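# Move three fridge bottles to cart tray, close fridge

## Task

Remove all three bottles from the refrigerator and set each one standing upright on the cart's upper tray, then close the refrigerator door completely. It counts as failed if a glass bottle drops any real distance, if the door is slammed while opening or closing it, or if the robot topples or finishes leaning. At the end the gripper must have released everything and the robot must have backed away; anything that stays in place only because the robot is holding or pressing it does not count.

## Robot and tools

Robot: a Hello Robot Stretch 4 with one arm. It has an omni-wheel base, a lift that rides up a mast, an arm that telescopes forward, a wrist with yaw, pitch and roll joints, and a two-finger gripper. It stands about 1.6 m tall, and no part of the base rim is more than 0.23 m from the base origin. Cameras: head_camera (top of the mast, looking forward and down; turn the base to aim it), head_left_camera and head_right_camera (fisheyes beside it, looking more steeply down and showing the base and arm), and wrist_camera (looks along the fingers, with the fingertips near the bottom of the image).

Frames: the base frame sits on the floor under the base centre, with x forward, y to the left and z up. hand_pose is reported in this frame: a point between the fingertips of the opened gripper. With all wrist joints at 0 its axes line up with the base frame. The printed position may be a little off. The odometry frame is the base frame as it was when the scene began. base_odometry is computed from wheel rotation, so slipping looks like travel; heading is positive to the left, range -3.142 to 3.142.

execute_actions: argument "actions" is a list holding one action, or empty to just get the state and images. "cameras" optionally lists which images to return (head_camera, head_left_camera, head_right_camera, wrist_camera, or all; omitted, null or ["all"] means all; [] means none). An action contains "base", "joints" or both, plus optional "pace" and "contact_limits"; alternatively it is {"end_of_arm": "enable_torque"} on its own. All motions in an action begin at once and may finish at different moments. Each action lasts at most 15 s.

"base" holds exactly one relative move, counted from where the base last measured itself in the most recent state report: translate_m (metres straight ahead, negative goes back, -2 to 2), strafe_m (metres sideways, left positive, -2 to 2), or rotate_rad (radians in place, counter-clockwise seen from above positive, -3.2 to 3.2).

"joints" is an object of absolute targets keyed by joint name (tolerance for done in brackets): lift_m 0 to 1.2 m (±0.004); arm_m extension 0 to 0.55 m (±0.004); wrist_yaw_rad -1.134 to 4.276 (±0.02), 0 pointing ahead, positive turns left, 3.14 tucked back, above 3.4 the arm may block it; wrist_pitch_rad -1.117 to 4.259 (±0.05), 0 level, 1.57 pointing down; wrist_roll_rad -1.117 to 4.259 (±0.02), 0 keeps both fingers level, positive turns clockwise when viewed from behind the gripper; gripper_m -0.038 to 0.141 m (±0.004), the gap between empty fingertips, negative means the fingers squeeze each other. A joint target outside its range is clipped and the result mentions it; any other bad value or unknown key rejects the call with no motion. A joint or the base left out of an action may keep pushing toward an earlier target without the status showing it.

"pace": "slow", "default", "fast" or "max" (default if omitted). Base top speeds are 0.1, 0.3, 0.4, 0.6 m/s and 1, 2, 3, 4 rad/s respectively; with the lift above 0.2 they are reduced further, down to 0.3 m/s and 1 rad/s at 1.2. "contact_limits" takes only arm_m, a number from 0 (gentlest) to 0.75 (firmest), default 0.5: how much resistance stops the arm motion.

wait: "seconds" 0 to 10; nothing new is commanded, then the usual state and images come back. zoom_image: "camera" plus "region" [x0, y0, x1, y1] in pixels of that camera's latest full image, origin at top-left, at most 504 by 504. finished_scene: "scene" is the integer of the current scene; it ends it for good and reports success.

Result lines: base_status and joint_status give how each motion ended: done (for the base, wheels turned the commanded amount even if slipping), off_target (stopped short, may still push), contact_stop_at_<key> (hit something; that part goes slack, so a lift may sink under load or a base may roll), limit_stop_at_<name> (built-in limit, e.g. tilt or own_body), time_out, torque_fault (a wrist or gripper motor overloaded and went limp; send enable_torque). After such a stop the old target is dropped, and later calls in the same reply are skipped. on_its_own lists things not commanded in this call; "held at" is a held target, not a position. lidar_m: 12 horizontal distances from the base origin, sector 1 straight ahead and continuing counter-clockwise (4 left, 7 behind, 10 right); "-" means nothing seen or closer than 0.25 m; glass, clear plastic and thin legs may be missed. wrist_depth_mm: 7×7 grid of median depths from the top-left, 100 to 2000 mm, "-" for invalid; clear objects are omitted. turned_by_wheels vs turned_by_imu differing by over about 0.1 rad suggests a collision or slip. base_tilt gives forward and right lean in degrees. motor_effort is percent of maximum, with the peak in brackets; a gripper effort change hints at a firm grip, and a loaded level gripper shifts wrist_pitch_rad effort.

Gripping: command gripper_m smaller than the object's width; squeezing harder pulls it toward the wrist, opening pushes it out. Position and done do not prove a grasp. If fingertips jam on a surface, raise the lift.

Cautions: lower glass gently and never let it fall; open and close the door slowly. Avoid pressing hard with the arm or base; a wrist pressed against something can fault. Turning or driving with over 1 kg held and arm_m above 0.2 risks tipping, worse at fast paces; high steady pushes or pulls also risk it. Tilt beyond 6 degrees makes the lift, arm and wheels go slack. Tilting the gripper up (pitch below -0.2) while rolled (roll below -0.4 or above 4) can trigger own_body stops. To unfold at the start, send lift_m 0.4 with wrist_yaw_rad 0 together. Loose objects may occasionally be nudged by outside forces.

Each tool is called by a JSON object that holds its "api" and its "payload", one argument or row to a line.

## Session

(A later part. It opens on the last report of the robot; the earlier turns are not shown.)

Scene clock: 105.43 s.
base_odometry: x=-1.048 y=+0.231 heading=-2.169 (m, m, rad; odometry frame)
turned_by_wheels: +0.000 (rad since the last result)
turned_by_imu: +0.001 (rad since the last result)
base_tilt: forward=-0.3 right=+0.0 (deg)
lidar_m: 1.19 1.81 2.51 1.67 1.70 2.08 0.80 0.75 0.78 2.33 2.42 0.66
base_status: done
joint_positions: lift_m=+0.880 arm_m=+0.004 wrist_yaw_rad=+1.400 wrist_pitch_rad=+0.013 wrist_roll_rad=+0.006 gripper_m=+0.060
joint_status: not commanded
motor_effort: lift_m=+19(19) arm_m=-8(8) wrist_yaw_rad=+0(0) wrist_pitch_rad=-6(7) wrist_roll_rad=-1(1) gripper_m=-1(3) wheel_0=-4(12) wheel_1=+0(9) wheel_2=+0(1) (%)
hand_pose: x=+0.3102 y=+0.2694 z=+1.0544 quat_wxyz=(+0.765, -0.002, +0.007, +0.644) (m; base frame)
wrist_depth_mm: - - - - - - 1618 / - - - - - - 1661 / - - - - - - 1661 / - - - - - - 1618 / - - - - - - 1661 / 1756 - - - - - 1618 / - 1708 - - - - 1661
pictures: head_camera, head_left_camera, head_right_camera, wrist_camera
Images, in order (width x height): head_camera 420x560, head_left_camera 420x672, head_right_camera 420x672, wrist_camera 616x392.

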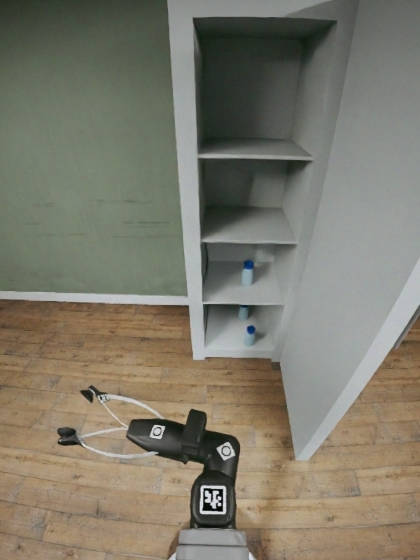

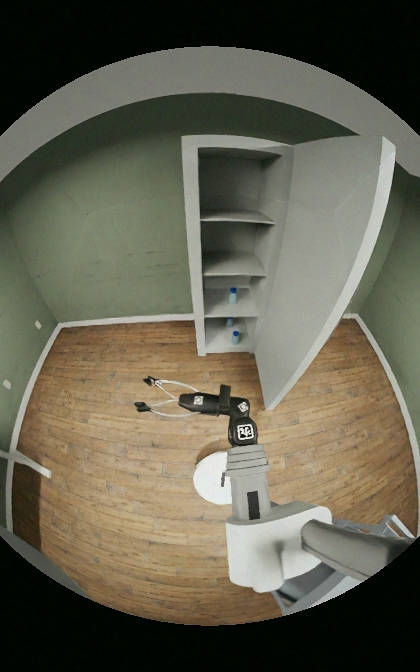

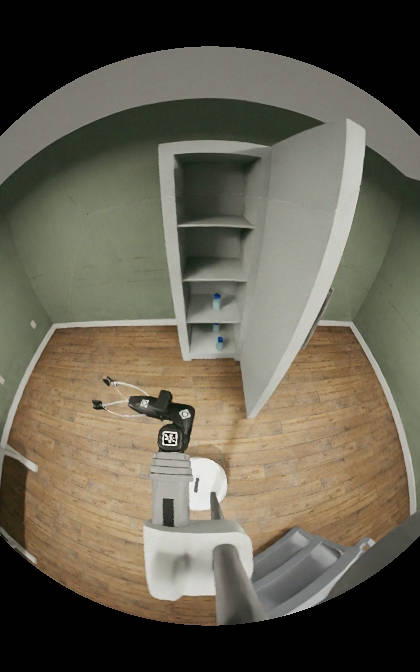

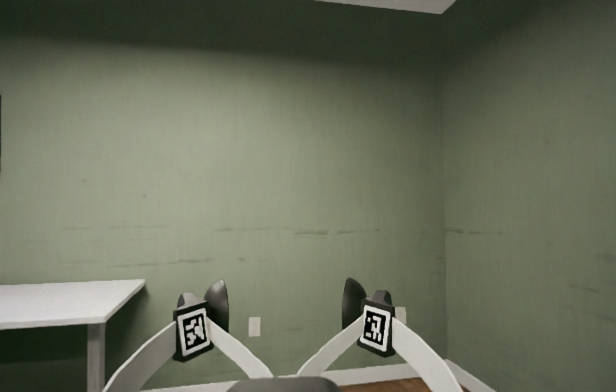

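{"api": "execute_actions", "payload": {
  "actions": [
    {"base":{"translate_m":0.5},"joints":{"lift_m":0.3,"wrist_yaw_rad":0,"gripper_m":0.11}}
  ],
  "cameras": ["head_camera","wrist_camera"]
}}

Scene clock: 108.77 s.
base_odometry: x=-1.329 y=-0.182 heading=-2.168 (m, m, rad; odometry frame)
turned_by_wheels: +0.001 (rad since the last result)
turned_by_imu: +0.000 (rad since the last result)
base_tilt: forward=-0.3 right=+0.0 (deg)
lidar_m: 0.67 1.31 1.79 2.42 1.78 2.39 1.24 1.19 2.43 0.40 0.42 0.60
base_status: done
joint_positions: lift_m=+0.300 arm_m=+0.004 wrist_yaw_rad=+0.000 wrist_pitch_rad=+0.013 wrist_roll_rad=+0.006 gripper_m=+0.110
joint_status: all done
motor_effort: lift_m=+17(18) arm_m=-8(8) wrist_yaw_rad=-1(7) wrist_pitch_rad=-6(7) wrist_roll_rad=-1(0) gripper_m=+0(2) wheel_0=+6(9) wheel_1=+2(4) wheel_2=-1(10) (%)
hand_pose: x=+0.4634 y=-0.0874 z=+0.4746 quat_wxyz=(+1.000, +0.003, +0.007, +0.000) (m; base frame)
wrist_depth_mm: 976 445 778 820 831 564 466 / 960 439 866 878 878 569 462 / 976 442 854 866 866 559 466 / 946 436 707 609 759 530 459 / 946 433 866 878 891 569 455 / 960 430 866 866 217 569 455 / 946 427 627 715 866 508 459
pictures: head_camera, wrist_camera
Images, in order (width x height): head_camera 420x560, wrist_camera 616x392.

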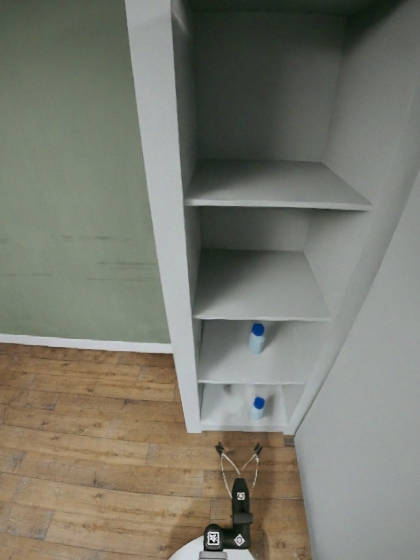

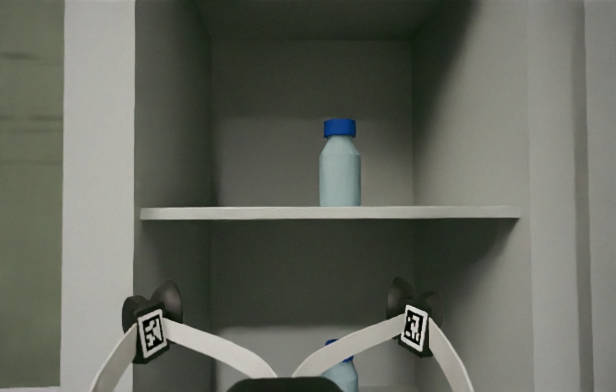

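{"api": "execute_actions", "payload": {
  "actions": [
    {"base":{"strafe_m":-0.062},"joints":{"lift_m":0.4,"arm_m":0.12}}
  ],
  "cameras": []
}}

{"api": "execute_actions", "payload": {
  "actions": [
    {"joints":{"arm_m":0.33}}
  ],
  "cameras": ["head_camera","wrist_camera"]
}}

Scene clock: 110.37 s.
base_odometry: x=-1.380 y=-0.147 heading=-2.168 (m, m, rad; odometry frame)
turned_by_wheels: +0.000 (rad since the last result)
turned_by_imu: +0.001 (rad since the last result)
base_tilt: forward=-0.3 right=-0.1 (deg)
lidar_m: 0.68 0.68 1.82 2.45 1.85 2.55 1.21 1.15 2.35 0.35 0.36 0.51
base_status: done
joint_positions: lift_m=+0.400 arm_m=+0.119 wrist_yaw_rad=+0.000 wrist_pitch_rad=+0.013 wrist_roll_rad=+0.006 gripper_m=+0.110
joint_status: all done
motor_effort: lift_m=+21(23) arm_m=+8(8) wrist_yaw_rad=+0(1) wrist_pitch_rad=-5(7) wrist_roll_rad=-1(0) gripper_m=-1(2) wheel_0=+4(12) wheel_1=+0(10) wheel_2=+0(1) (%)
hand_pose: x=+0.5780 y=-0.0874 z=+0.5742 quat_wxyz=(+1.000, +0.003, +0.007, +0.000) (m; base frame)
wrist_depth_mm: 373 544 609 615 615 449 345 / 373 580 759 768 759 449 345 / 373 580 750 768 768 452 343 / 373 580 750 768 768 449 342 / 375 574 750 521 668 445 340 / 343 343 382 377 218 399 342 / 368 466 732 759 750 399 338
pictures: none
No camera images: the call's "cameras" was empty. Leave "cameras" out to get every camera's image.

Scene clock: 112.10 s.
base_odometry: x=-1.380 y=-0.147 heading=-2.168 (m, m, rad; odometry frame)
turned_by_wheels: +0.000 (rad since the last result)
turned_by_imu: +0.001 (rad since the last result)
base_tilt: forward=-0.3 right=+0.0 (deg)
lidar_m: 0.68 0.70 1.81 2.48 1.83 2.55 1.23 1.15 2.37 0.33 0.37 0.52
base_status: not commanded
joint_positions: lift_m=+0.400 arm_m=+0.329 wrist_yaw_rad=+0.000 wrist_pitch_rad=+0.013 wrist_roll_rad=+0.006 gripper_m=+0.110
joint_status: all done
motor_effort: lift_m=+21(21) arm_m=+8(8) wrist_yaw_rad=-1(0) wrist_pitch_rad=-7(6) wrist_roll_rad=-1(1) gripper_m=-2(2) wheel_0=+4(4) wheel_1=+0(1) wheel_2=+0(0) (%)
hand_pose: x=+0.7880 y=-0.0874 z=+0.5742 quat_wxyz=(+1.000, +0.003, +0.007, +0.000) (m; base frame)
wrist_depth_mm: 368 544 559 559 564 455 329 / 368 544 554 554 564 455 329 / 368 544 549 559 564 452 329 / 366 544 544 310 569 459 330 / 364 544 549 293 559 452 329 / 342 309 375 293 217 370 317 / 246 213 213 225 225 225 241
pictures: head_camera, wrist_camera
Images, in order (width x height): head_camera 420x560, wrist_camera 616x392.

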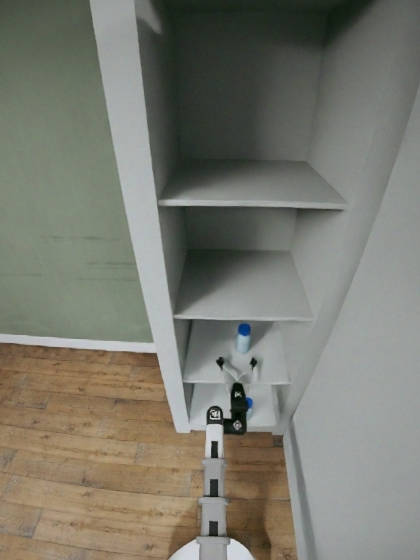

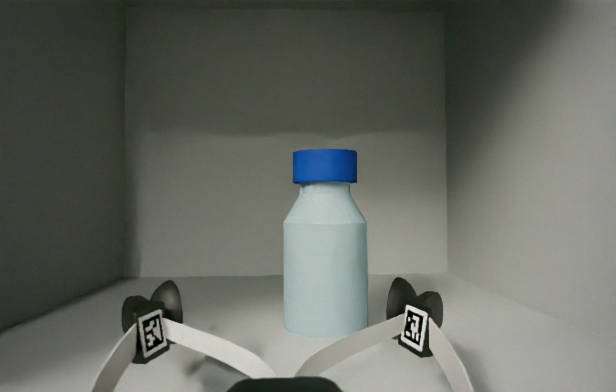

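{"api": "execute_actions", "payload": {
  "actions": [
    {"base":{"strafe_m":-0.028},"joints":{"arm_m":0.435,"lift_m":0.405},"contact_limits":{"arm_m":0.25}}
  ],
  "cameras": ["wrist_camera"]
}}

{"api": "execute_actions", "payload": {
  "actions": [
    {"joints":{"gripper_m":0.01}}
  ],
  "cameras": ["wrist_camera"]
}}

{"api": "execute_actions", "payload": {
  "actions": [
    {"joints":{"lift_m":0.43}}
  ],
  "cameras": ["wrist_camera"]
}}

Scene clock: 113.57 s.
base_odometry: x=-1.403 y=-0.132 heading=-2.168 (m, m, rad; odometry frame)
turned_by_wheels: +0.000 (rad since the last result)
turned_by_imu: +0.001 (rad since the last result)
base_tilt: forward=-0.3 right=-0.1 (deg)
lidar_m: 0.68 0.69 1.81 2.46 1.87 2.61 1.21 1.14 2.33 0.32 0.34 0.49
base_status: done
joint_positions: lift_m=+0.405 arm_m=+0.434 wrist_yaw_rad=+0.000 wrist_pitch_rad=+0.011 wrist_roll_rad=+0.006 gripper_m=+0.110
joint_status: all done
motor_effort: lift_m=+19(22) arm_m=+8(11) wrist_yaw_rad=+1(8) wrist_pitch_rad=+2(7) wrist_roll_rad=+1(0) gripper_m=-1(1) wheel_0=+4(12) wheel_1=-1(8) wheel_2=+0(1) (%)
contact_limits: arm_m 0.25
hand_pose: x=+0.8929 y=-0.0875 z=+0.5802 quat_wxyz=(+1.000, +0.003, +0.005, +0.000) (m; base frame)
wrist_depth_mm: 407 445 455 455 462 404 293 / 407 442 449 452 459 404 291 / 407 445 452 203 459 404 293 / 413 445 442 201 455 407 293 / 407 439 442 189 452 404 294 / 373 336 368 186 208 366 293 / 264 230 193 183 244 244 262
pictures: wrist_camera
Images, in order (width x height): wrist_camera 616x392.

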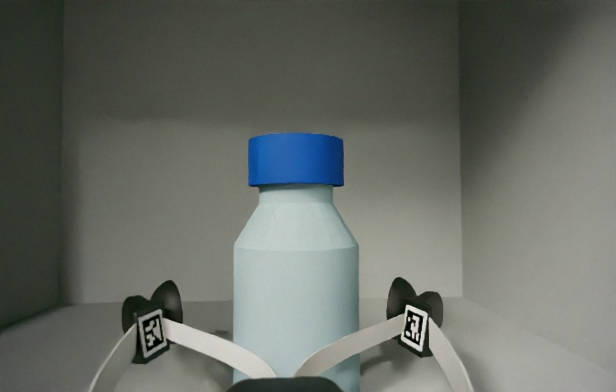

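Scene clock: 115.40 s.
base_odometry: x=-1.403 y=-0.132 heading=-2.168 (m, m, rad; odometry frame)
turned_by_wheels: +0.000 (rad since the last result)
turned_by_imu: +0.001 (rad since the last result)
base_tilt: forward=-0.2 right=+0.0 (deg)
lidar_m: 0.68 0.72 1.80 2.46 1.87 2.60 1.20 1.12 2.32 0.32 0.33 0.48
base_status: not commanded
joint_positions: lift_m=+0.405 arm_m=+0.434 wrist_yaw_rad=-0.001 wrist_pitch_rad=+0.011 wrist_roll_rad=+0.006 gripper_m=+0.011
joint_status: all done
motor_effort: lift_m=+19(19) arm_m=+8(8) wrist_yaw_rad=+3(2) wrist_pitch_rad=+1(2) wrist_roll_rad=+0(0) gripper_m=-25(23) wheel_0=+4(4) wheel_1=-1(1) wheel_2=-1(1) (%)
hand_pose: x=+0.8929 y=-0.0876 z=+0.5802 quat_wxyz=(+1.000, +0.003, +0.005, +0.000) (m; base frame)
wrist_depth_mm: 407 445 452 459 459 404 290 / 410 442 452 452 462 402 291 / 410 439 449 184 462 404 293 / 407 436 445 183 455 404 291 / 410 439 188 172 452 404 291 / 370 410 182 168 200 366 291 / 265 170 170 167 229 229 260
pictures: wrist_camera
Images, in order (width x height): wrist_camera 616x392.

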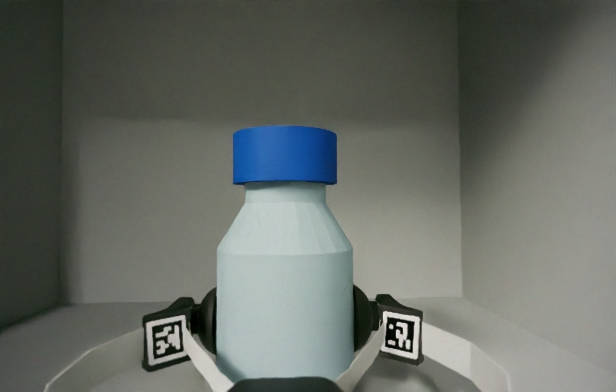

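Scene clock: 116.27 s.
base_odometry: x=-1.403 y=-0.132 heading=-2.168 (m, m, rad; odometry frame)
turned_by_wheels: +0.000 (rad since the last result)
turned_by_imu: +0.000 (rad since the last result)
base_tilt: forward=-0.3 right=-0.1 (deg)
lidar_m: 0.68 0.71 1.82 2.45 1.85 2.60 1.22 1.14 2.33 0.31 0.33 0.47
base_status: not commanded
joint_positions: lift_m=+0.430 arm_m=+0.434 wrist_yaw_rad=+0.000 wrist_pitch_rad=+0.018 wrist_roll_rad=+0.006 gripper_m=+0.011
joint_status: all done
motor_effort: lift_m=+23(24) arm_m=+8(8) wrist_yaw_rad=+2(2) wrist_pitch_rad=-20(23) wrist_roll_rad=+0(0) gripper_m=-24(25) wheel_0=+4(4) wheel_1=-1(1) wheel_2=-1(1) (%)
hand_pose: x=+0.8930 y=-0.0875 z=+0.6026 quat_wxyz=(+1.000, +0.003, +0.009, +0.000) (m; base frame)
wrist_depth_mm: 410 449 449 455 459 404 293 / 410 442 449 452 462 404 293 / 407 442 445 182 455 407 291 / 407 439 442 181 452 404 293 / 407 439 188 172 452 407 293 / 389 439 183 168 200 382 293 / 307 170 170 166 266 266 281
pictures: wrist_camera
Images, in order (width x height): wrist_camera 616x392.

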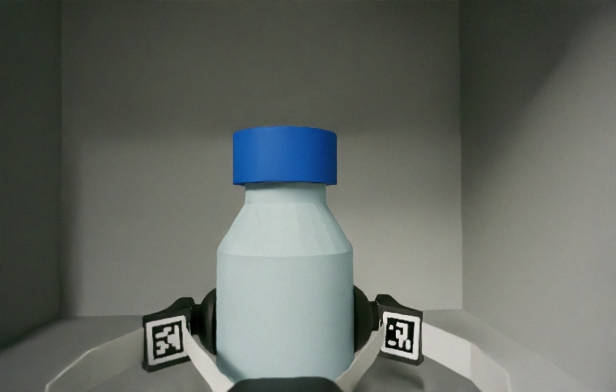

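{"api": "execute_actions", "payload": {
  "actions": [
    {"base":{"translate_m":-0.4},"joints":{"arm_m":0.01}}
  ],
  "cameras": []
}}

{"api": "execute_actions", "payload": {
  "actions": [
    {"base":{"rotate_rad":3.2},"joints":{"lift_m":0.95},"pace":"slow"}
  ]
}}

Scene clock: 119.33 s.
base_odometry: x=-1.178 y=+0.199 heading=-2.168 (m, m, rad; odometry frame)
turned_by_wheels: -0.001 (rad since the last result)
turned_by_imu: +0.002 (rad since the last result)
base_tilt: forward=-0.3 right=+0.1 (deg)
lidar_m: 0.42 1.72 2.39 1.76 1.82 2.19 0.85 0.79 0.83 2.25 2.26 0.53
base_status: done
joint_positions: lift_m=+0.430 arm_m=+0.011 wrist_yaw_rad=+0.000 wrist_pitch_rad=+0.018 wrist_roll_rad=+0.006 gripper_m=+0.011
joint_status: all done
motor_effort: lift_m=+23(23) arm_m=-8(8) wrist_yaw_rad=+1(1) wrist_pitch_rad=-21(22) wrist_roll_rad=+0(1) gripper_m=-25(24) wheel_0=-6(10) wheel_1=-3(7) wheel_2=+1(11) (%)
hand_pose: x=+0.4707 y=-0.0875 z=+0.6026 quat_wxyz=(+1.000, +0.003, +0.009, +0.000) (m; base frame)
wrist_depth_mm: 1336 878 1229 1255 854 459 334 / 1308 878 1008 1008 842 462 334 / 1336 878 1138 182 842 462 334 / 1336 866 1118 183 831 466 334 / 1308 878 188 172 842 466 336 / 1308 798 183 168 200 466 334 / 1308 170 170 167 627 389 336
pictures: none
No camera images: the call's "cameras" was empty. Leave "cameras" out to get every camera's image.

Scene clock: 123.83 s.
base_odometry: x=-1.178 y=+0.199 heading=+1.031 (m, m, rad; odometry frame)
turned_by_wheels: +3.199 (rad since the last result)
turned_by_imu: +3.226 (rad since the last result)
base_tilt: forward=-0.2 right=-0.1 (deg)
lidar_m: 0.43 0.80 0.86 2.25 0.56 0.54 1.09 1.75 2.53 1.73 1.84 2.17
base_status: done
joint_positions: lift_m=+0.950 arm_m=+0.011 wrist_yaw_rad=+0.000 wrist_pitch_rad=+0.018 wrist_roll_rad=+0.006 gripper_m=+0.011
joint_status: all done
motor_effort: lift_m=+23(24) arm_m=-8(8) wrist_yaw_rad=+0(2) wrist_pitch_rad=-21(22) wrist_roll_rad=+0(0) gripper_m=-24(24) wheel_0=-5(9) wheel_1=-3(6) wheel_2=-4(8) (%)
hand_pose: x=+0.4708 y=-0.0874 z=+1.1226 quat_wxyz=(+1.000, +0.003, +0.009, +0.000) (m; base frame)
wrist_depth_mm: 1808 1863 1808 1808 1808 1808 1808 / 1863 1808 1756 1863 1808 1756 1808 / 1808 1863 1808 182 1863 1808 1808 / 1863 1808 1863 182 1863 1808 1756 / 1863 1808 188 172 1808 1808 1756 / 1808 1808 182 168 199 1808 1808 / 866 170 169 167 1708 1756 1808
pictures: head_camera, head_left_camera, head_right_camera, wrist_camera
Images, in order (width x height): head_camera 420x560, head_left_camera 420x672, head_right_camera 420x672, wrist_camera 616x392.

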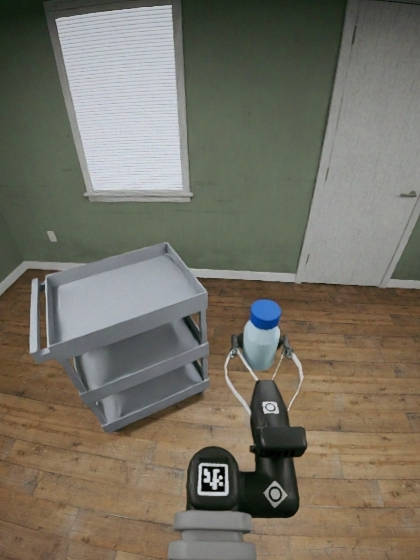

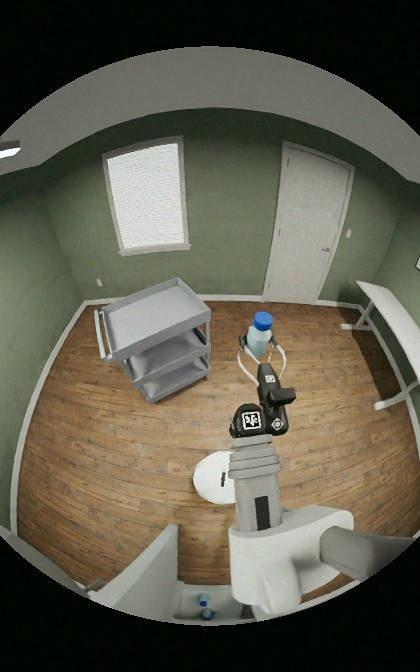

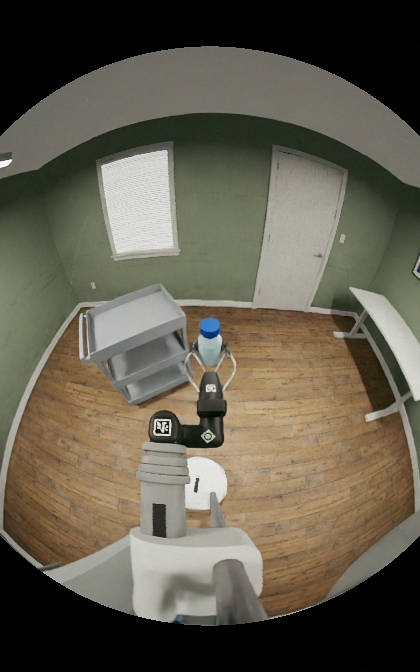

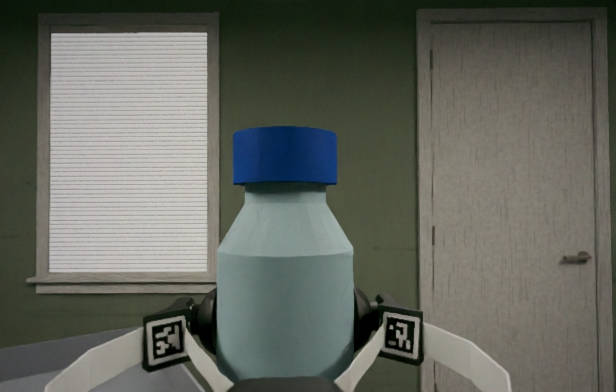

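{"api": "execute_actions", "payload": {
  "actions": [
    {"base":{"rotate_rad":0.42},"pace":"slow"}
  ],
  "cameras": []
}}

{"api": "execute_actions", "payload": {
  "actions": [
    {"joints":{"arm_m":0.54,"lift_m":0.8}}
  ],
  "cameras": ["head_camera","head_left_camera","wrist_camera"]
}}

Scene clock: 125.60 s.
base_odometry: x=-1.178 y=+0.199 heading=+1.450 (m, m, rad; odometry frame)
turned_by_wheels: +0.419 (rad since the last result)
turned_by_imu: +0.423 (rad since the last result)
base_tilt: forward=-0.3 right=+0.0 (deg)
lidar_m: 0.41 0.81 2.25 2.32 0.53 1.10 1.13 2.28 1.76 1.77 2.20 0.86
base_status: done
joint_positions: lift_m=+0.950 arm_m=+0.011 wrist_yaw_rad=+0.000 wrist_pitch_rad=+0.018 wrist_roll_rad=+0.006 gripper_m=+0.011
joint_status: not commanded
motor_effort: lift_m=+23(23) arm_m=-8(8) wrist_yaw_rad=+0(0) wrist_pitch_rad=-22(22) wrist_roll_rad=+0(1) gripper_m=-22(25) wheel_0=-6(8) wheel_1=-2(7) wheel_2=-3(6) (%)
hand_pose: x=+0.4707 y=-0.0874 z=+1.1226 quat_wxyz=(+1.000, +0.003, +0.009, +0.000) (m; base frame)
wrist_depth_mm: - - - - 1808 1708 1537 / - - - - 1756 1708 1576 / - - - 182 1708 1661 1576 / - - - 182 1808 1708 1537 / - - 188 173 1756 1661 1499 / - - 183 168 200 1661 1499 / - 170 170 166 668 1576 1499
pictures: none
No camera images: the call's "cameras" was empty. Leave "cameras" out to get every camera's image.

Scene clock: 128.20 s.
base_odometry: x=-1.178 y=+0.199 heading=+1.450 (m, m, rad; odometry frame)
turned_by_wheels: +0.000 (rad since the last result)
turned_by_imu: +0.001 (rad since the last result)
base_tilt: forward=-0.3 right=-0.2 (deg)
lidar_m: 0.80 0.83 2.25 2.32 0.53 1.07 1.12 2.28 1.75 1.78 2.20 0.85
base_status: not commanded
joint_positions: lift_m=+0.800 arm_m=+0.539 wrist_yaw_rad=+0.000 wrist_pitch_rad=+0.018 wrist_roll_rad=+0.006 gripper_m=+0.011
joint_status: all done
motor_effort: lift_m=+18(22) arm_m=+8(8) wrist_yaw_rad=-1(1) wrist_pitch_rad=-19(22) wrist_roll_rad=+1(1) gripper_m=-24(22) wheel_0=-7(6) wheel_1=-2(2) wheel_2=-3(3) (%)
hand_pose: x=+0.9980 y=-0.0874 z=+0.9730 quat_wxyz=(+1.000, +0.003, +0.009, +0.000) (m; base frame)
wrist_depth_mm: 1921 1921 1661 1499 1366 1255 1160 / 1863 1863 1661 1499 1366 1255 1160 / 1808 1863 1708 183 1336 1255 1182 / 1863 1863 1708 182 1366 1281 1182 / 1921 1863 188 172 1366 1281 1138 / 1808 1863 182 168 199 1229 1160 / 445 170 170 166 496 351 1160
pictures: head_camera, head_left_camera, wrist_camera
Images, in order (width x height): head_camera 420x560, head_left_camera 420x672, wrist_camera 616x392.

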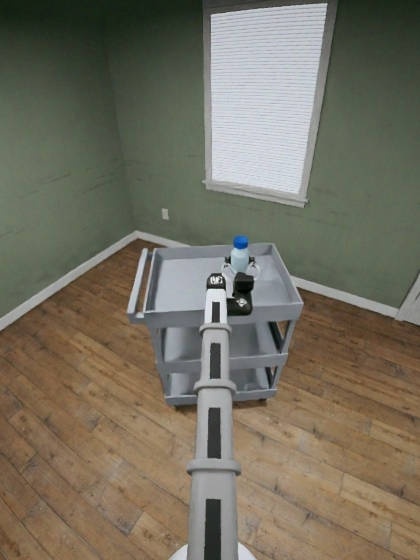

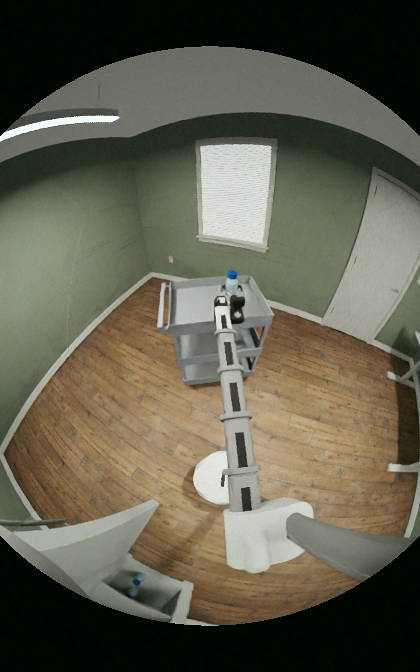

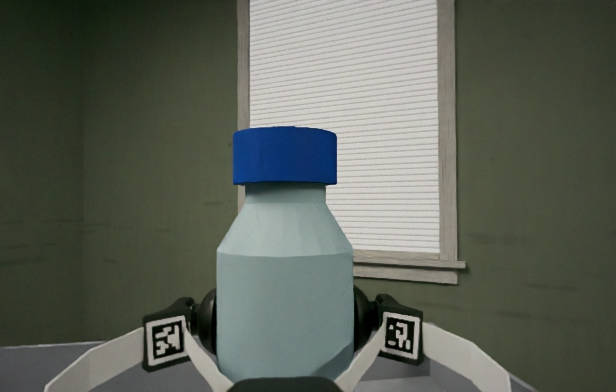

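{"api": "execute_actions", "payload": {
  "actions": [
    {"base":{"translate_m":0.14},"pace":"slow"}
  ],
  "cameras": []
}}

{"api": "execute_actions", "payload": {
  "actions": [
    {"base":{"strafe_m":-0.07},"joints":{"lift_m":0.74},"pace":"slow"}
  ],
  "cameras": ["head_camera","wrist_camera"]
}}

Scene clock: 131.10 s.
base_odometry: x=-1.161 y=+0.338 heading=+1.450 (m, m, rad; odometry frame)
turned_by_wheels: +0.000 (rad since the last result)
turned_by_imu: +0.001 (rad since the last result)
base_tilt: forward=-0.3 right=+0.0 (deg)
lidar_m: 0.66 0.68 2.18 2.27 0.60 0.90 1.24 2.46 1.80 1.87 2.08 0.71
base_status: done
joint_positions: lift_m=+0.800 arm_m=+0.539 wrist_yaw_rad=+0.000 wrist_pitch_rad=+0.018 wrist_roll_rad=+0.006 gripper_m=+0.011
joint_status: not commanded
motor_effort: lift_m=+18(18) arm_m=+8(8) wrist_yaw_rad=+0(1) wrist_pitch_rad=-20(23) wrist_roll_rad=+0(1) gripper_m=-22(22) wheel_0=+5(9) wheel_1=+3(6) wheel_2=-3(7) (%)
hand_pose: x=+0.9980 y=-0.0874 z=+0.9730 quat_wxyz=(+1.000, +0.003, +0.009, +0.000) (m; base frame)
wrist_depth_mm: 1863 1808 1537 1366 1255 1160 1078 / 1808 1661 1537 1397 1255 1182 1078 / 1808 1708 1576 183 1255 1138 1042 / 1808 1708 1499 182 1255 1138 1060 / 1808 1756 188 173 1281 1118 1060 / 1756 1708 182 168 199 1160 1078 / 1708 170 170 167 368 382 1078
pictures: none
No camera images: the call's "cameras" was empty. Leave "cameras" out to get every camera's image.

Scene clock: 132.93 s.
base_odometry: x=-1.092 y=+0.329 heading=+1.450 (m, m, rad; odometry frame)
turned_by_wheels: +0.000 (rad since the last result)
turned_by_imu: +0.001 (rad since the last result)
base_tilt: forward=-0.2 right=-0.1 (deg)
lidar_m: 0.66 0.68 2.24 2.32 0.68 1.07 1.85 2.54 1.75 1.80 2.04 0.72
base_status: done
joint_positions: lift_m=+0.740 arm_m=+0.539 wrist_yaw_rad=+0.000 wrist_pitch_rad=+0.019 wrist_roll_rad=+0.006 gripper_m=+0.011
joint_status: all done
motor_effort: lift_m=+18(18) arm_m=+8(8) wrist_yaw_rad=+0(0) wrist_pitch_rad=-21(22) wrist_roll_rad=+0(0) gripper_m=-22(23) wheel_0=+5(11) wheel_1=-3(8) wheel_2=+0(2) (%)
hand_pose: x=+0.9980 y=-0.0874 z=+0.9130 quat_wxyz=(+1.000, +0.003, +0.009, +0.000) (m; base frame)
wrist_depth_mm: 1808 1708 1499 1336 1205 1138 1042 / 1863 1708 1499 1366 1205 1118 1025 / 1808 1661 1499 183 1229 1118 1042 / 1863 1618 1464 182 1229 1118 1060 / 1808 1618 187 172 1205 1118 1025 / 1756 1661 182 168 199 1098 1042 / 329 170 170 166 343 236 1025
pictures: head_camera, wrist_camera
Images, in order (width x height): head_camera 420x560, wrist_camera 616x392.

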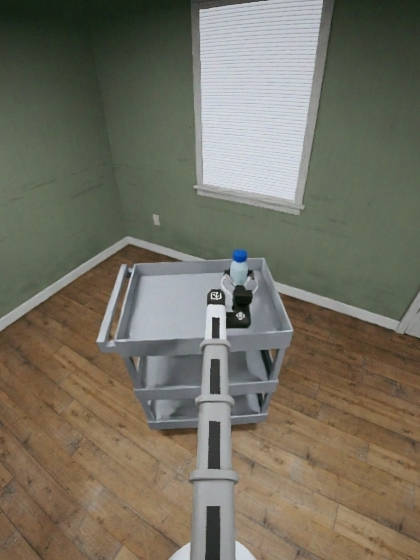

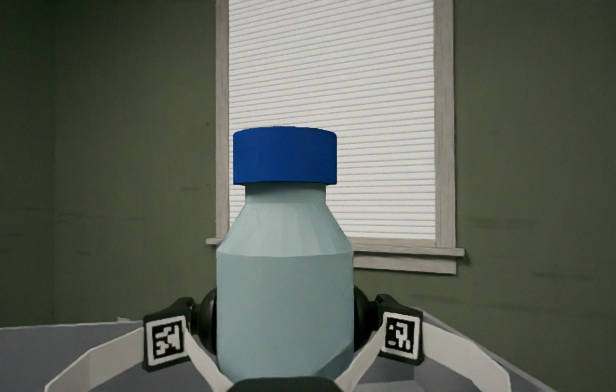

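{"api": "execute_actions", "payload": {
  "actions": [
    {"joints":{"lift_m":0.7},"pace":"slow"}
  ],
  "cameras": ["wrist_camera"]
}}

{"api": "execute_actions", "payload": {
  "actions": [
    {"joints":{"lift_m":0.68},"pace":"slow"}
  ],
  "cameras": ["wrist_camera"]
}}

Scene clock: 134.50 s.
base_odometry: x=-1.092 y=+0.330 heading=+1.451 (m, m, rad; odometry frame)
turned_by_wheels: +0.000 (rad since the last result)
turned_by_imu: +0.001 (rad since the last result)
base_tilt: forward=-0.4 right=-0.1 (deg)
lidar_m: 0.64 0.69 2.23 2.32 0.67 1.10 1.87 2.51 1.73 1.79 2.04 0.70
base_status: not commanded
joint_positions: lift_m=+0.700 arm_m=+0.539 wrist_yaw_rad=+0.000 wrist_pitch_rad=+0.019 wrist_roll_rad=+0.006 gripper_m=+0.011
joint_status: all done
motor_effort: lift_m=+19(18) arm_m=+4(8) wrist_yaw_rad=+0(15) wrist_pitch_rad=-20(32) wrist_roll_rad=+1(0) gripper_m=-24(24) wheel_0=+3(5) wheel_1=-2(3) wheel_2=+2(5) (%)
hand_pose: x=+0.9986 y=-0.0874 z=+0.8729 quat_wxyz=(+1.000, +0.003, +0.009, +0.000) (m; base frame)
wrist_depth_mm: 1808 1708 1464 1366 1229 1118 1042 / 1863 1708 1464 1336 1205 1118 1042 / 1808 1708 1464 182 1205 1118 1042 / 1808 1708 1464 182 1229 1098 1042 / 1808 1661 188 172 1205 1118 1042 / 322 327 183 168 198 304 1008 / 315 170 170 167 286 230 211
pictures: wrist_camera
Images, in order (width x height): wrist_camera 616x392.

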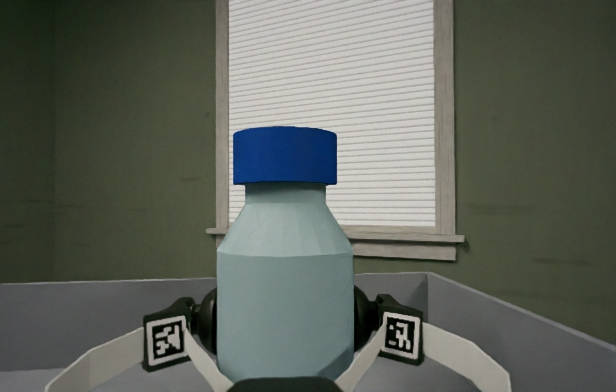

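Scene clock: 135.43 s.
base_odometry: x=-1.092 y=+0.330 heading=+1.451 (m, m, rad; odometry frame)
turned_by_wheels: +0.000 (rad since the last result)
turned_by_imu: +0.000 (rad since the last result)
base_tilt: forward=-0.2 right=-0.1 (deg)
lidar_m: 0.64 0.66 2.24 2.30 0.65 1.10 1.88 2.53 1.74 1.80 2.04 0.69
base_status: not commanded
joint_positions: lift_m=+0.680 arm_m=+0.539 wrist_yaw_rad=+0.000 wrist_pitch_rad=+0.018 wrist_roll_rad=+0.006 gripper_m=+0.011
joint_status: all done
motor_effort: lift_m=+18(17) arm_m=+4(4) wrist_yaw_rad=+0(0) wrist_pitch_rad=-21(22) wrist_roll_rad=+1(0) gripper_m=-25(23) wheel_0=+3(3) wheel_1=-2(2) wheel_2=+2(3) (%)
hand_pose: x=+0.9986 y=-0.0874 z=+0.8530 quat_wxyz=(+1.000, +0.003, +0.009, +0.000) (m; base frame)
wrist_depth_mm: 1808 1661 1464 1336 1229 1118 1060 / 1808 1708 1430 1366 1182 1118 1025 / 1808 1708 1464 182 1205 1138 1042 / 1808 1618 1464 182 1182 1138 1042 / 1756 1618 187 172 359 1098 1060 / 320 327 182 168 199 270 211 / 279 170 169 167 244 231 206
pictures: wrist_camera
Images, in order (width x height): wrist_camera 616x392.

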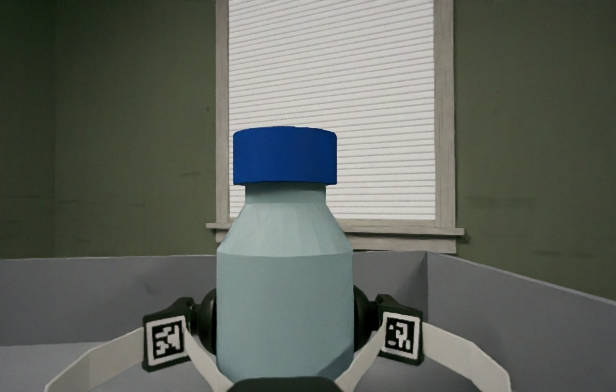

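{"api": "execute_actions", "payload": {
  "actions": [
    {"joints":{"lift_m":0.665},"pace":"slow"}
  ],
  "cameras": []
}}

{"api": "execute_actions", "payload": {
  "actions": [
    {"joints":{"gripper_m":0.09},"pace":"slow"}
  ],
  "cameras": ["wrist_camera"]
}}

{"api": "execute_actions", "payload": {
  "actions": [
    {"joints":{"lift_m":0.8}}
  ],
  "cameras": []
}}

{"api": "execute_actions", "payload": {
  "actions": [
    {"base":{"translate_m":-0.14},"joints":{"arm_m":0.01,"gripper_m":0.11}}
  ],
  "cameras": ["head_camera"]
}}

{"api": "execute_actions", "payload": {
  "actions": [
    {"base":{"rotate_rad":-2.0},"joints":{"lift_m":0.4}}
  ],
  "cameras": []
}}

{"api": "execute_actions", "payload": {
  "actions": [
    {"base":{"rotate_rad":-1.65},"joints":{"lift_m":0.06}}
  ],
  "cameras": []
}}

{"api": "execute_actions", "payload": {
  "actions": [
    {"base":{"translate_m":0.4}}
  ],
  "cameras": ["head_camera","wrist_camera"]
}}

Scene clock: 136.70 s.
base_odometry: x=-1.092 y=+0.330 heading=+1.451 (m, m, rad; odometry frame)
turned_by_wheels: +0.000 (rad since the last result)
turned_by_imu: +0.000 (rad since the last result)
base_tilt: forward=-0.3 right=+0.0 (deg)
lidar_m: 0.66 0.67 2.24 2.32 0.67 1.11 1.87 2.49 1.73 1.78 2.04 0.69
base_status: not commanded
joint_positions: lift_m=+0.665 arm_m=+0.539 wrist_yaw_rad=+0.000 wrist_pitch_rad=+0.011 wrist_roll_rad=+0.006 gripper_m=+0.011
joint_status: all done
motor_effort: lift_m=+13(18) arm_m=+4(4) wrist_yaw_rad=+0(0) wrist_pitch_rad=+1(22) wrist_roll_rad=+1(1) gripper_m=-25(22) wheel_0=+3(3) wheel_1=-2(2) wheel_2=+2(2) (%)
hand_pose: x=+0.9987 y=-0.0875 z=+0.8406 quat_wxyz=(+1.000, +0.003, +0.005, +0.000) (m; base frame)
wrist_depth_mm: 1921 1708 1499 1366 1229 1138 1060 / 1808 1708 1464 1336 1255 1118 1042 / 1808 1708 1499 183 1229 1118 1042 / 1863 1661 1464 182 1205 1138 1078 / 324 332 188 173 355 1060 1025 / 322 325 182 168 199 270 206 / 264 170 170 166 229 229 206
pictures: none
No camera images: the call's "cameras" was empty. Leave "cameras" out to get every camera's image.

Scene clock: 139.77 s.
base_odometry: x=-1.092 y=+0.330 heading=+1.451 (m, m, rad; odometry frame)
turned_by_wheels: +0.000 (rad since the last result)
turned_by_imu: +0.001 (rad since the last result)
base_tilt: forward=-0.4 right=+0.0 (deg)
lidar_m: 0.64 0.68 2.24 2.32 0.67 1.09 1.86 2.51 1.74 1.78 2.03 0.70
base_status: not commanded
joint_positions: lift_m=+0.665 arm_m=+0.539 wrist_yaw_rad=+0.000 wrist_pitch_rad=+0.010 wrist_roll_rad=+0.006 gripper_m=+0.090
joint_status: all done
motor_effort: lift_m=+13(13) arm_m=+4(4) wrist_yaw_rad=+0(0) wrist_pitch_rad=+4(3) wrist_roll_rad=+1(1) gripper_m=-4(23) wheel_0=+3(3) wheel_1=-2(2) wheel_2=+2(3) (%)
hand_pose: x=+0.9987 y=-0.0875 z=+0.8408 quat_wxyz=(+1.000, +0.003, +0.005, +0.000) (m; base frame)
wrist_depth_mm: 1863 1708 1499 1366 1255 1118 1042 / 1863 1708 1499 1336 1205 1138 1042 / 1808 1661 1499 1308 1205 1118 1042 / 1808 1708 1537 202 1205 1118 1042 / 324 330 336 190 355 1078 1008 / 319 325 195 186 216 270 206 / 264 229 192 183 229 243 207
pictures: wrist_camera
Images, in order (width x height): wrist_camera 616x392.

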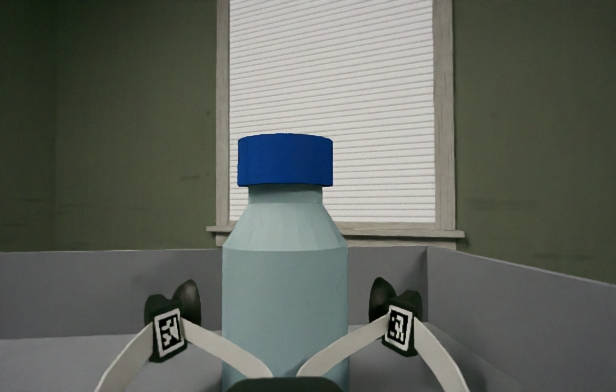

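Scene clock: 141.40 s.
base_odometry: x=-1.092 y=+0.330 heading=+1.451 (m, m, rad; odometry frame)
turned_by_wheels: +0.000 (rad since the last result)
turned_by_imu: +0.001 (rad since the last result)
base_tilt: forward=-0.3 right=-0.1 (deg)
lidar_m: 0.65 0.67 2.24 2.30 0.65 1.09 1.88 2.53 1.72 1.80 2.03 0.69
base_status: not commanded
joint_positions: lift_m=+0.800 arm_m=+0.539 wrist_yaw_rad=+0.000 wrist_pitch_rad=+0.013 wrist_roll_rad=+0.006 gripper_m=+0.090
joint_status: all done
motor_effort: lift_m=+21(22) arm_m=+4(4) wrist_yaw_rad=+1(1) wrist_pitch_rad=-5(6) wrist_roll_rad=+0(0) gripper_m=-1(2) wheel_0=+3(3) wheel_1=-2(2) wheel_2=+2(2) (%)
hand_pose: x=+0.9986 y=-0.0874 z=+0.9742 quat_wxyz=(+1.000, +0.003, +0.007, +0.000) (m; base frame)
wrist_depth_mm: 1921 1708 1499 1366 1229 1138 1060 / 1808 1708 1499 1336 1205 1098 1025 / 1808 1708 1464 1366 1229 1118 1042 / 1808 1708 1499 1336 1182 1118 1042 / 1808 1708 1464 1336 1229 1118 1042 / 1756 1661 1430 1336 216 1118 1042 / 1756 1618 1464 217 1205 1098 1025
pictures: none
No camera images: the call's "cameras" was empty. Leave "cameras" out to get every camera's image.

Scene clock: 144.00 s.
base_odometry: x=-1.109 y=+0.191 heading=+1.450 (m, m, rad; odometry frame)
turned_by_wheels: +0.000 (rad since the last result)
turned_by_imu: +0.001 (rad since the last result)
base_tilt: forward=-0.2 right=+0.0 (deg)
lidar_m: 0.79 0.81 2.30 2.38 0.60 1.11 1.73 2.32 1.68 1.73 2.18 0.85
base_status: done
joint_positions: lift_m=+0.800 arm_m=+0.011 wrist_yaw_rad=+0.000 wrist_pitch_rad=+0.014 wrist_roll_rad=+0.006 gripper_m=+0.110
joint_status: all done
motor_effort: lift_m=+21(21) arm_m=-8(8) wrist_yaw_rad=+1(0) wrist_pitch_rad=-8(7) wrist_roll_rad=+1(1) gripper_m=+0(3) wheel_0=-4(10) wheel_1=-3(8) wheel_2=+1(10) (%)
hand_pose: x=+0.4708 y=-0.0874 z=+0.9741 quat_wxyz=(+1.000, +0.003, +0.007, +0.000) (m; base frame)
wrist_depth_mm: - - - - 1863 1618 1499 / - - - - 1863 1618 1537 / - - - - 1808 1661 1537 / - - - - 1808 1618 1464 / - - - 1863 1756 1618 1499 / 759 750 904 854 218 1661 1499 / 512 521 539 549 574 1576 1499
pictures: head_camera
Images, in order (width x height): head_camera 420x560.

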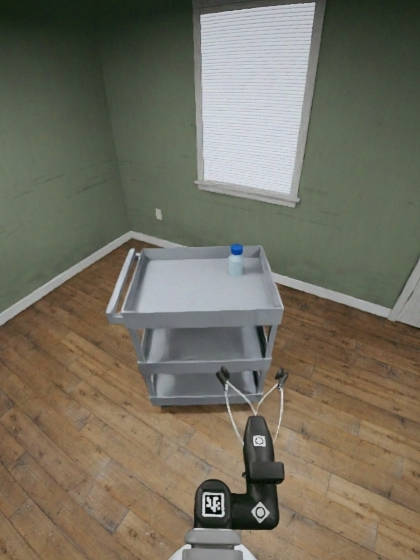

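Scene clock: 146.60 s.
base_odometry: x=-1.109 y=+0.191 heading=-0.550 (m, m, rad; odometry frame)
turned_by_wheels: -2.000 (rad since the last result)
turned_by_imu: -2.015 (rad since the last result)
base_tilt: forward=-0.3 right=+0.0 (deg)
lidar_m: 1.67 1.79 2.15 0.82 0.79 0.85 2.31 0.63 0.61 1.10 1.77 2.51
base_status: done
joint_positions: lift_m=+0.400 arm_m=+0.011 wrist_yaw_rad=+0.000 wrist_pitch_rad=+0.013 wrist_roll_rad=+0.006 gripper_m=+0.110
joint_status: all done
motor_effort: lift_m=+17(20) arm_m=-8(8) wrist_yaw_rad=+0(0) wrist_pitch_rad=-8(6) wrist_roll_rad=+0(0) gripper_m=-3(2) wheel_0=+4(11) wheel_1=+2(10) wheel_2=+0(7) (%)
hand_pose: x=+0.4708 y=-0.0874 z=+0.5745 quat_wxyz=(+1.000, +0.003, +0.007, +0.000) (m; base frame)
wrist_depth_mm: - - - - - - - / - - - - - - - / - - - - - - - / - - - - - - - / - - - - - - - / - - - - 218 - - / 1537 1336 1336 1430 1464 1430 1537
pictures: none
No camera images: the call's "cameras" was empty. Leave "cameras" out to get every camera's image.

Scene clock: 148.83 s.
base_odometry: x=-1.109 y=+0.191 heading=-2.199 (m, m, rad; odometry frame)
turned_by_wheels: -1.649 (rad since the last result)
turned_by_imu: -1.662 (rad since the last result)
base_tilt: forward=-0.3 right=+0.0 (deg)
lidar_m: 1.10 1.74 2.37 1.69 1.74 2.15 0.85 0.79 0.83 2.30 2.40 0.59
base_status: done
joint_positions: lift_m=+0.065 arm_m=+0.011 wrist_yaw_rad=+0.000 wrist_pitch_rad=+0.014 wrist_roll_rad=+0.006 gripper_m=+0.110
joint_status: lift_m limit_stop_at_own_body (moved -0.335 of -0.340)
on_its_own: lift_m is slack since a limit_stop_at_own_body (your +0.060 is given up); arm_m is slack since a limit_stop_at_own_body
motor_effort: lift_m=+19(18) arm_m=+0(8) wrist_yaw_rad=+0(0) wrist_pitch_rad=-7(8) wrist_roll_rad=+0(0) gripper_m=-1(2) wheel_0=+5(10) wheel_1=+3(9) wheel_2=+0(8) (%)
hand_pose: x=+0.4708 y=-0.0874 z=+0.2393 quat_wxyz=(+1.000, +0.003, +0.007, +0.000) (m; base frame)
wrist_depth_mm: 1397 1366 1182 1308 904 535 394 / 1336 1366 1205 1336 891 539 394 / 1336 1336 1060 1255 878 539 394 / 1336 1366 1255 1281 878 530 397 / 1308 1336 1182 1138 878 539 399 / 1160 831 842 866 217 539 397 / 741 640 647 676 683 480 397
pictures: none
No camera images: the call's "cameras" was empty. Leave "cameras" out to get every camera's image.

not run: a stop came earlier in this reply.

{"api": "execute_actions", "payload": {
  "actions": [
    {"base":{"translate_m":0.4},"joints":{"lift_m":0.1,"arm_m":0.1}}
  ],
  "cameras": ["head_camera","wrist_camera"]
}}

Scene clock: 151.73 s.
base_odometry: x=-1.344 y=-0.133 heading=-2.198 (m, m, rad; odometry frame)
turned_by_wheels: +0.000 (rad since the last result)
turned_by_imu: +0.000 (rad since the last result)
base_tilt: forward=-0.2 right=+0.0 (deg)
lidar_m: 0.72 0.75 1.79 2.46 1.80 2.38 1.21 1.14 2.40 0.37 0.38 0.53
base_status: done
joint_positions: lift_m=+0.100 arm_m=+0.099 wrist_yaw_rad=+0.000 wrist_pitch_rad=+0.013 wrist_roll_rad=+0.006 gripper_m=+0.110
joint_status: all done
motor_effort: lift_m=+21(22) arm_m=+8(9) wrist_yaw_rad=+0(0) wrist_pitch_rad=-6(7) wrist_roll_rad=+0(0) gripper_m=-2(2) wheel_0=+5(9) wheel_1=+1(8) wheel_2=+0(11) (%)
hand_pose: x=+0.5580 y=-0.0874 z=+0.2742 quat_wxyz=(+1.000, +0.003, +0.007, +0.000) (m; base frame)
wrist_depth_mm: 373 427 427 459 462 427 410 / 373 535 580 585 591 442 410 / 377 591 809 820 768 445 404 / 373 597 809 809 768 445 407 / 373 597 798 809 778 449 404 / 373 469 778 640 218 449 402 / 375 445 445 415 442 399 402
pictures: head_camera, wrist_camera
Images, in order (width x height): head_camera 420x560, wrist_camera 616x392.

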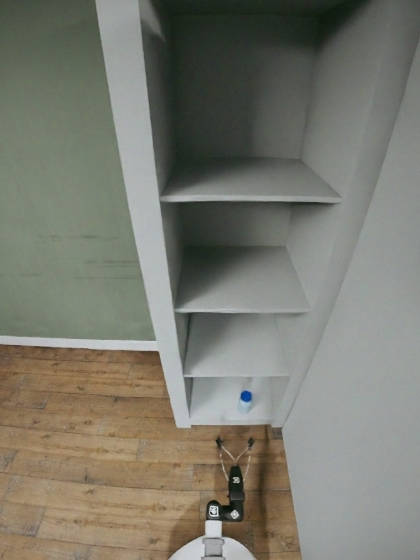

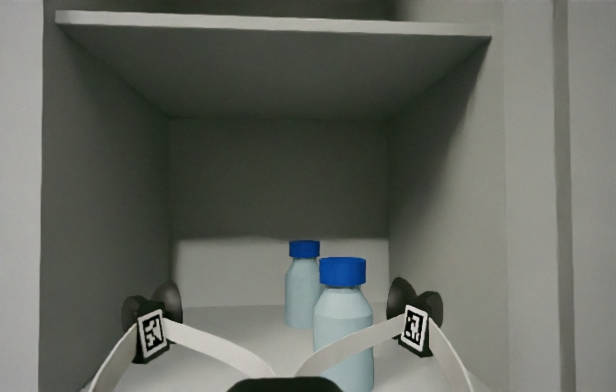

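{"api": "execute_actions", "payload": {
  "actions": [
    {"base":{"strafe_m":-0.055},"joints":{"lift_m":0.012,"arm_m":0.22}}
  ],
  "cameras": ["wrist_camera"]
}}

Scene clock: 153.27 s.
base_odometry: x=-1.388 y=-0.101 heading=-2.198 (m, m, rad; odometry frame)
turned_by_wheels: +0.000 (rad since the last result)
turned_by_imu: +0.001 (rad since the last result)
base_tilt: forward=-0.3 right=+0.0 (deg)
lidar_m: 0.72 0.73 1.82 2.51 1.88 2.52 1.17 1.08 2.36 0.32 0.32 0.43
base_status: done
joint_positions: lift_m=+0.012 arm_m=+0.219 wrist_yaw_rad=+0.000 wrist_pitch_rad=+0.013 wrist_roll_rad=+0.006 gripper_m=+0.110
joint_status: all done
motor_effort: lift_m=+16(21) arm_m=+8(8) wrist_yaw_rad=+0(1) wrist_pitch_rad=-8(7) wrist_roll_rad=+1(0) gripper_m=-1(2) wheel_0=+3(12) wheel_1=+0(10) wheel_2=+0(1) (%)
hand_pose: x=+0.6780 y=-0.0874 z=+0.1866 quat_wxyz=(+1.000, +0.003, +0.007, +0.000) (m; base frame)
wrist_depth_mm: 466 591 591 591 525 340 287 / 466 683 699 699 591 342 283 / 466 668 691 699 591 340 282 / 462 676 683 322 597 342 282 / 462 676 676 304 591 342 282 / 421 368 449 301 219 342 281 / 291 257 259 270 271 278 281
pictures: wrist_camera
Images, in order (width x height): wrist_camera 616x392.

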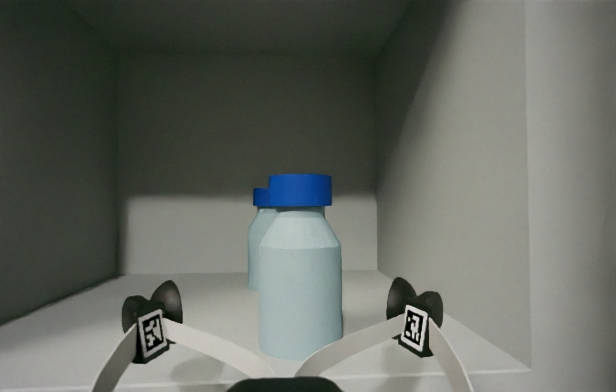

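{"api": "execute_actions", "payload": {
  "actions": [
    {"base":{"strafe_m":-0.006},"joints":{"lift_m":0.002,"arm_m":0.333},"contact_limits":{"arm_m":0.25}}
  ],
  "cameras": ["wrist_camera"]
}}

{"api": "execute_actions", "payload": {
  "actions": [
    {"joints":{"gripper_m":0.01}}
  ],
  "cameras": []
}}

{"api": "execute_actions", "payload": {
  "actions": [
    {"joints":{"lift_m":0.09}}
  ],
  "cameras": ["wrist_camera"]
}}

Scene clock: 154.77 s.
base_odometry: x=-1.393 y=-0.097 heading=-2.198 (m, m, rad; odometry frame)
turned_by_wheels: +0.000 (rad since the last result)
turned_by_imu: +0.001 (rad since the last result)
base_tilt: forward=-0.4 right=-0.1 (deg)
lidar_m: 0.73 0.73 1.80 2.51 1.85 2.53 1.17 1.10 2.34 0.31 0.30 0.45
base_status: done
joint_positions: lift_m=+0.002 arm_m=+0.332 wrist_yaw_rad=+0.000 wrist_pitch_rad=+0.013 wrist_roll_rad=+0.006 gripper_m=+0.110
joint_status: all done
motor_effort: lift_m=+16(18) arm_m=+8(7) wrist_yaw_rad=+0(2) wrist_pitch_rad=-7(8) wrist_roll_rad=+0(0) gripper_m=+0(1) wheel_0=+4(10) wheel_1=-2(7) wheel_2=+0(0) (%)
contact_limits: arm_m 0.25
hand_pose: x=+0.7910 y=-0.0874 z=+0.1766 quat_wxyz=(+1.000, +0.003, +0.007, +0.000) (m; base frame)
wrist_depth_mm: 477 574 574 597 549 329 245 / 473 569 580 591 569 327 246 / 477 574 580 202 564 327 247 / 477 569 580 200 574 327 246 / 477 564 580 189 517 330 246 / 413 338 366 186 204 329 247 / 266 231 197 183 245 245 241
pictures: wrist_camera
Images, in order (width x height): wrist_camera 616x392.

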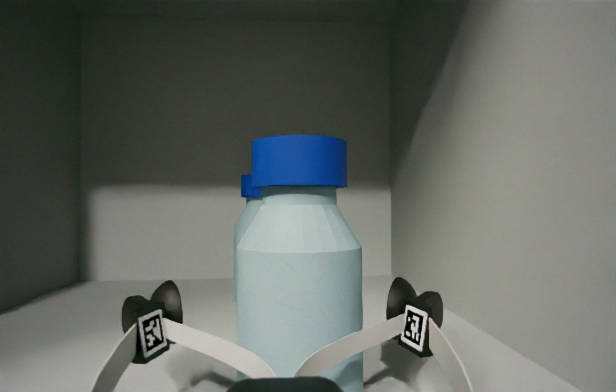

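Scene clock: 156.60 s.
base_odometry: x=-1.393 y=-0.097 heading=-2.198 (m, m, rad; odometry frame)
turned_by_wheels: +0.000 (rad since the last result)
turned_by_imu: +0.001 (rad since the last result)
base_tilt: forward=-0.3 right=+0.0 (deg)
lidar_m: 0.71 0.73 1.80 2.51 1.87 2.51 1.17 1.10 2.35 0.30 0.32 0.44
base_status: not commanded
joint_positions: lift_m=+0.002 arm_m=+0.332 wrist_yaw_rad=+0.000 wrist_pitch_rad=+0.013 wrist_roll_rad=+0.006 gripper_m=+0.011
joint_status: all done
motor_effort: lift_m=+16(17) arm_m=+7(8) wrist_yaw_rad=-1(4) wrist_pitch_rad=-7(5) wrist_roll_rad=+1(1) gripper_m=-25(23) wheel_0=+4(4) wheel_1=-2(2) wheel_2=+0(0) (%)
hand_pose: x=+0.7910 y=-0.0874 z=+0.1765 quat_wxyz=(+1.000, +0.003, +0.007, +0.000) (m; base frame)
wrist_depth_mm: 480 574 580 591 549 329 247 / 477 574 585 585 569 327 246 / 477 564 574 183 574 327 246 / 477 564 574 183 569 329 246 / 477 564 190 173 574 327 247 / 410 413 183 169 199 327 246 / 266 170 171 167 229 229 241
pictures: none
No camera images: the call's "cameras" was empty. Leave "cameras" out to get every camera's image.

Scene clock: 157.97 s.
base_odometry: x=-1.393 y=-0.097 heading=-2.198 (m, m, rad; odometry frame)
turned_by_wheels: +0.000 (rad since the last result)
turned_by_imu: +0.000 (rad since the last result)
base_tilt: forward=-0.3 right=+0.0 (deg)
lidar_m: 0.72 0.73 1.78 2.50 1.86 2.52 1.17 1.09 2.34 0.30 0.31 0.45
base_status: not commanded
joint_positions: lift_m=+0.090 arm_m=+0.332 wrist_yaw_rad=+0.000 wrist_pitch_rad=+0.018 wrist_roll_rad=+0.006 gripper_m=+0.011
joint_status: all done
motor_effort: lift_m=+23(24) arm_m=+8(8) wrist_yaw_rad=+0(1) wrist_pitch_rad=-21(22) wrist_roll_rad=+0(0) gripper_m=-23(25) wheel_0=+4(4) wheel_1=-2(2) wheel_2=+0(0) (%)
hand_pose: x=+0.7910 y=-0.0874 z=+0.2628 quat_wxyz=(+1.000, +0.003, +0.009, +0.000) (m; base frame)
wrist_depth_mm: 427 439 436 439 439 327 246 / 477 564 580 591 549 325 246 / 477 569 580 183 564 325 247 / 484 564 574 182 569 327 246 / 480 574 190 173 574 327 246 / 473 564 183 169 200 329 246 / 430 170 170 167 404 278 247
pictures: wrist_camera
Images, in order (width x height): wrist_camera 616x392.

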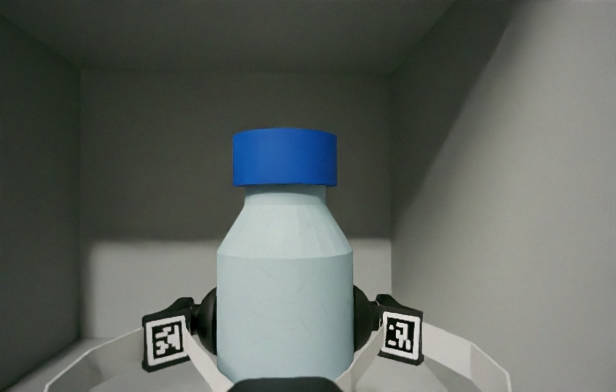

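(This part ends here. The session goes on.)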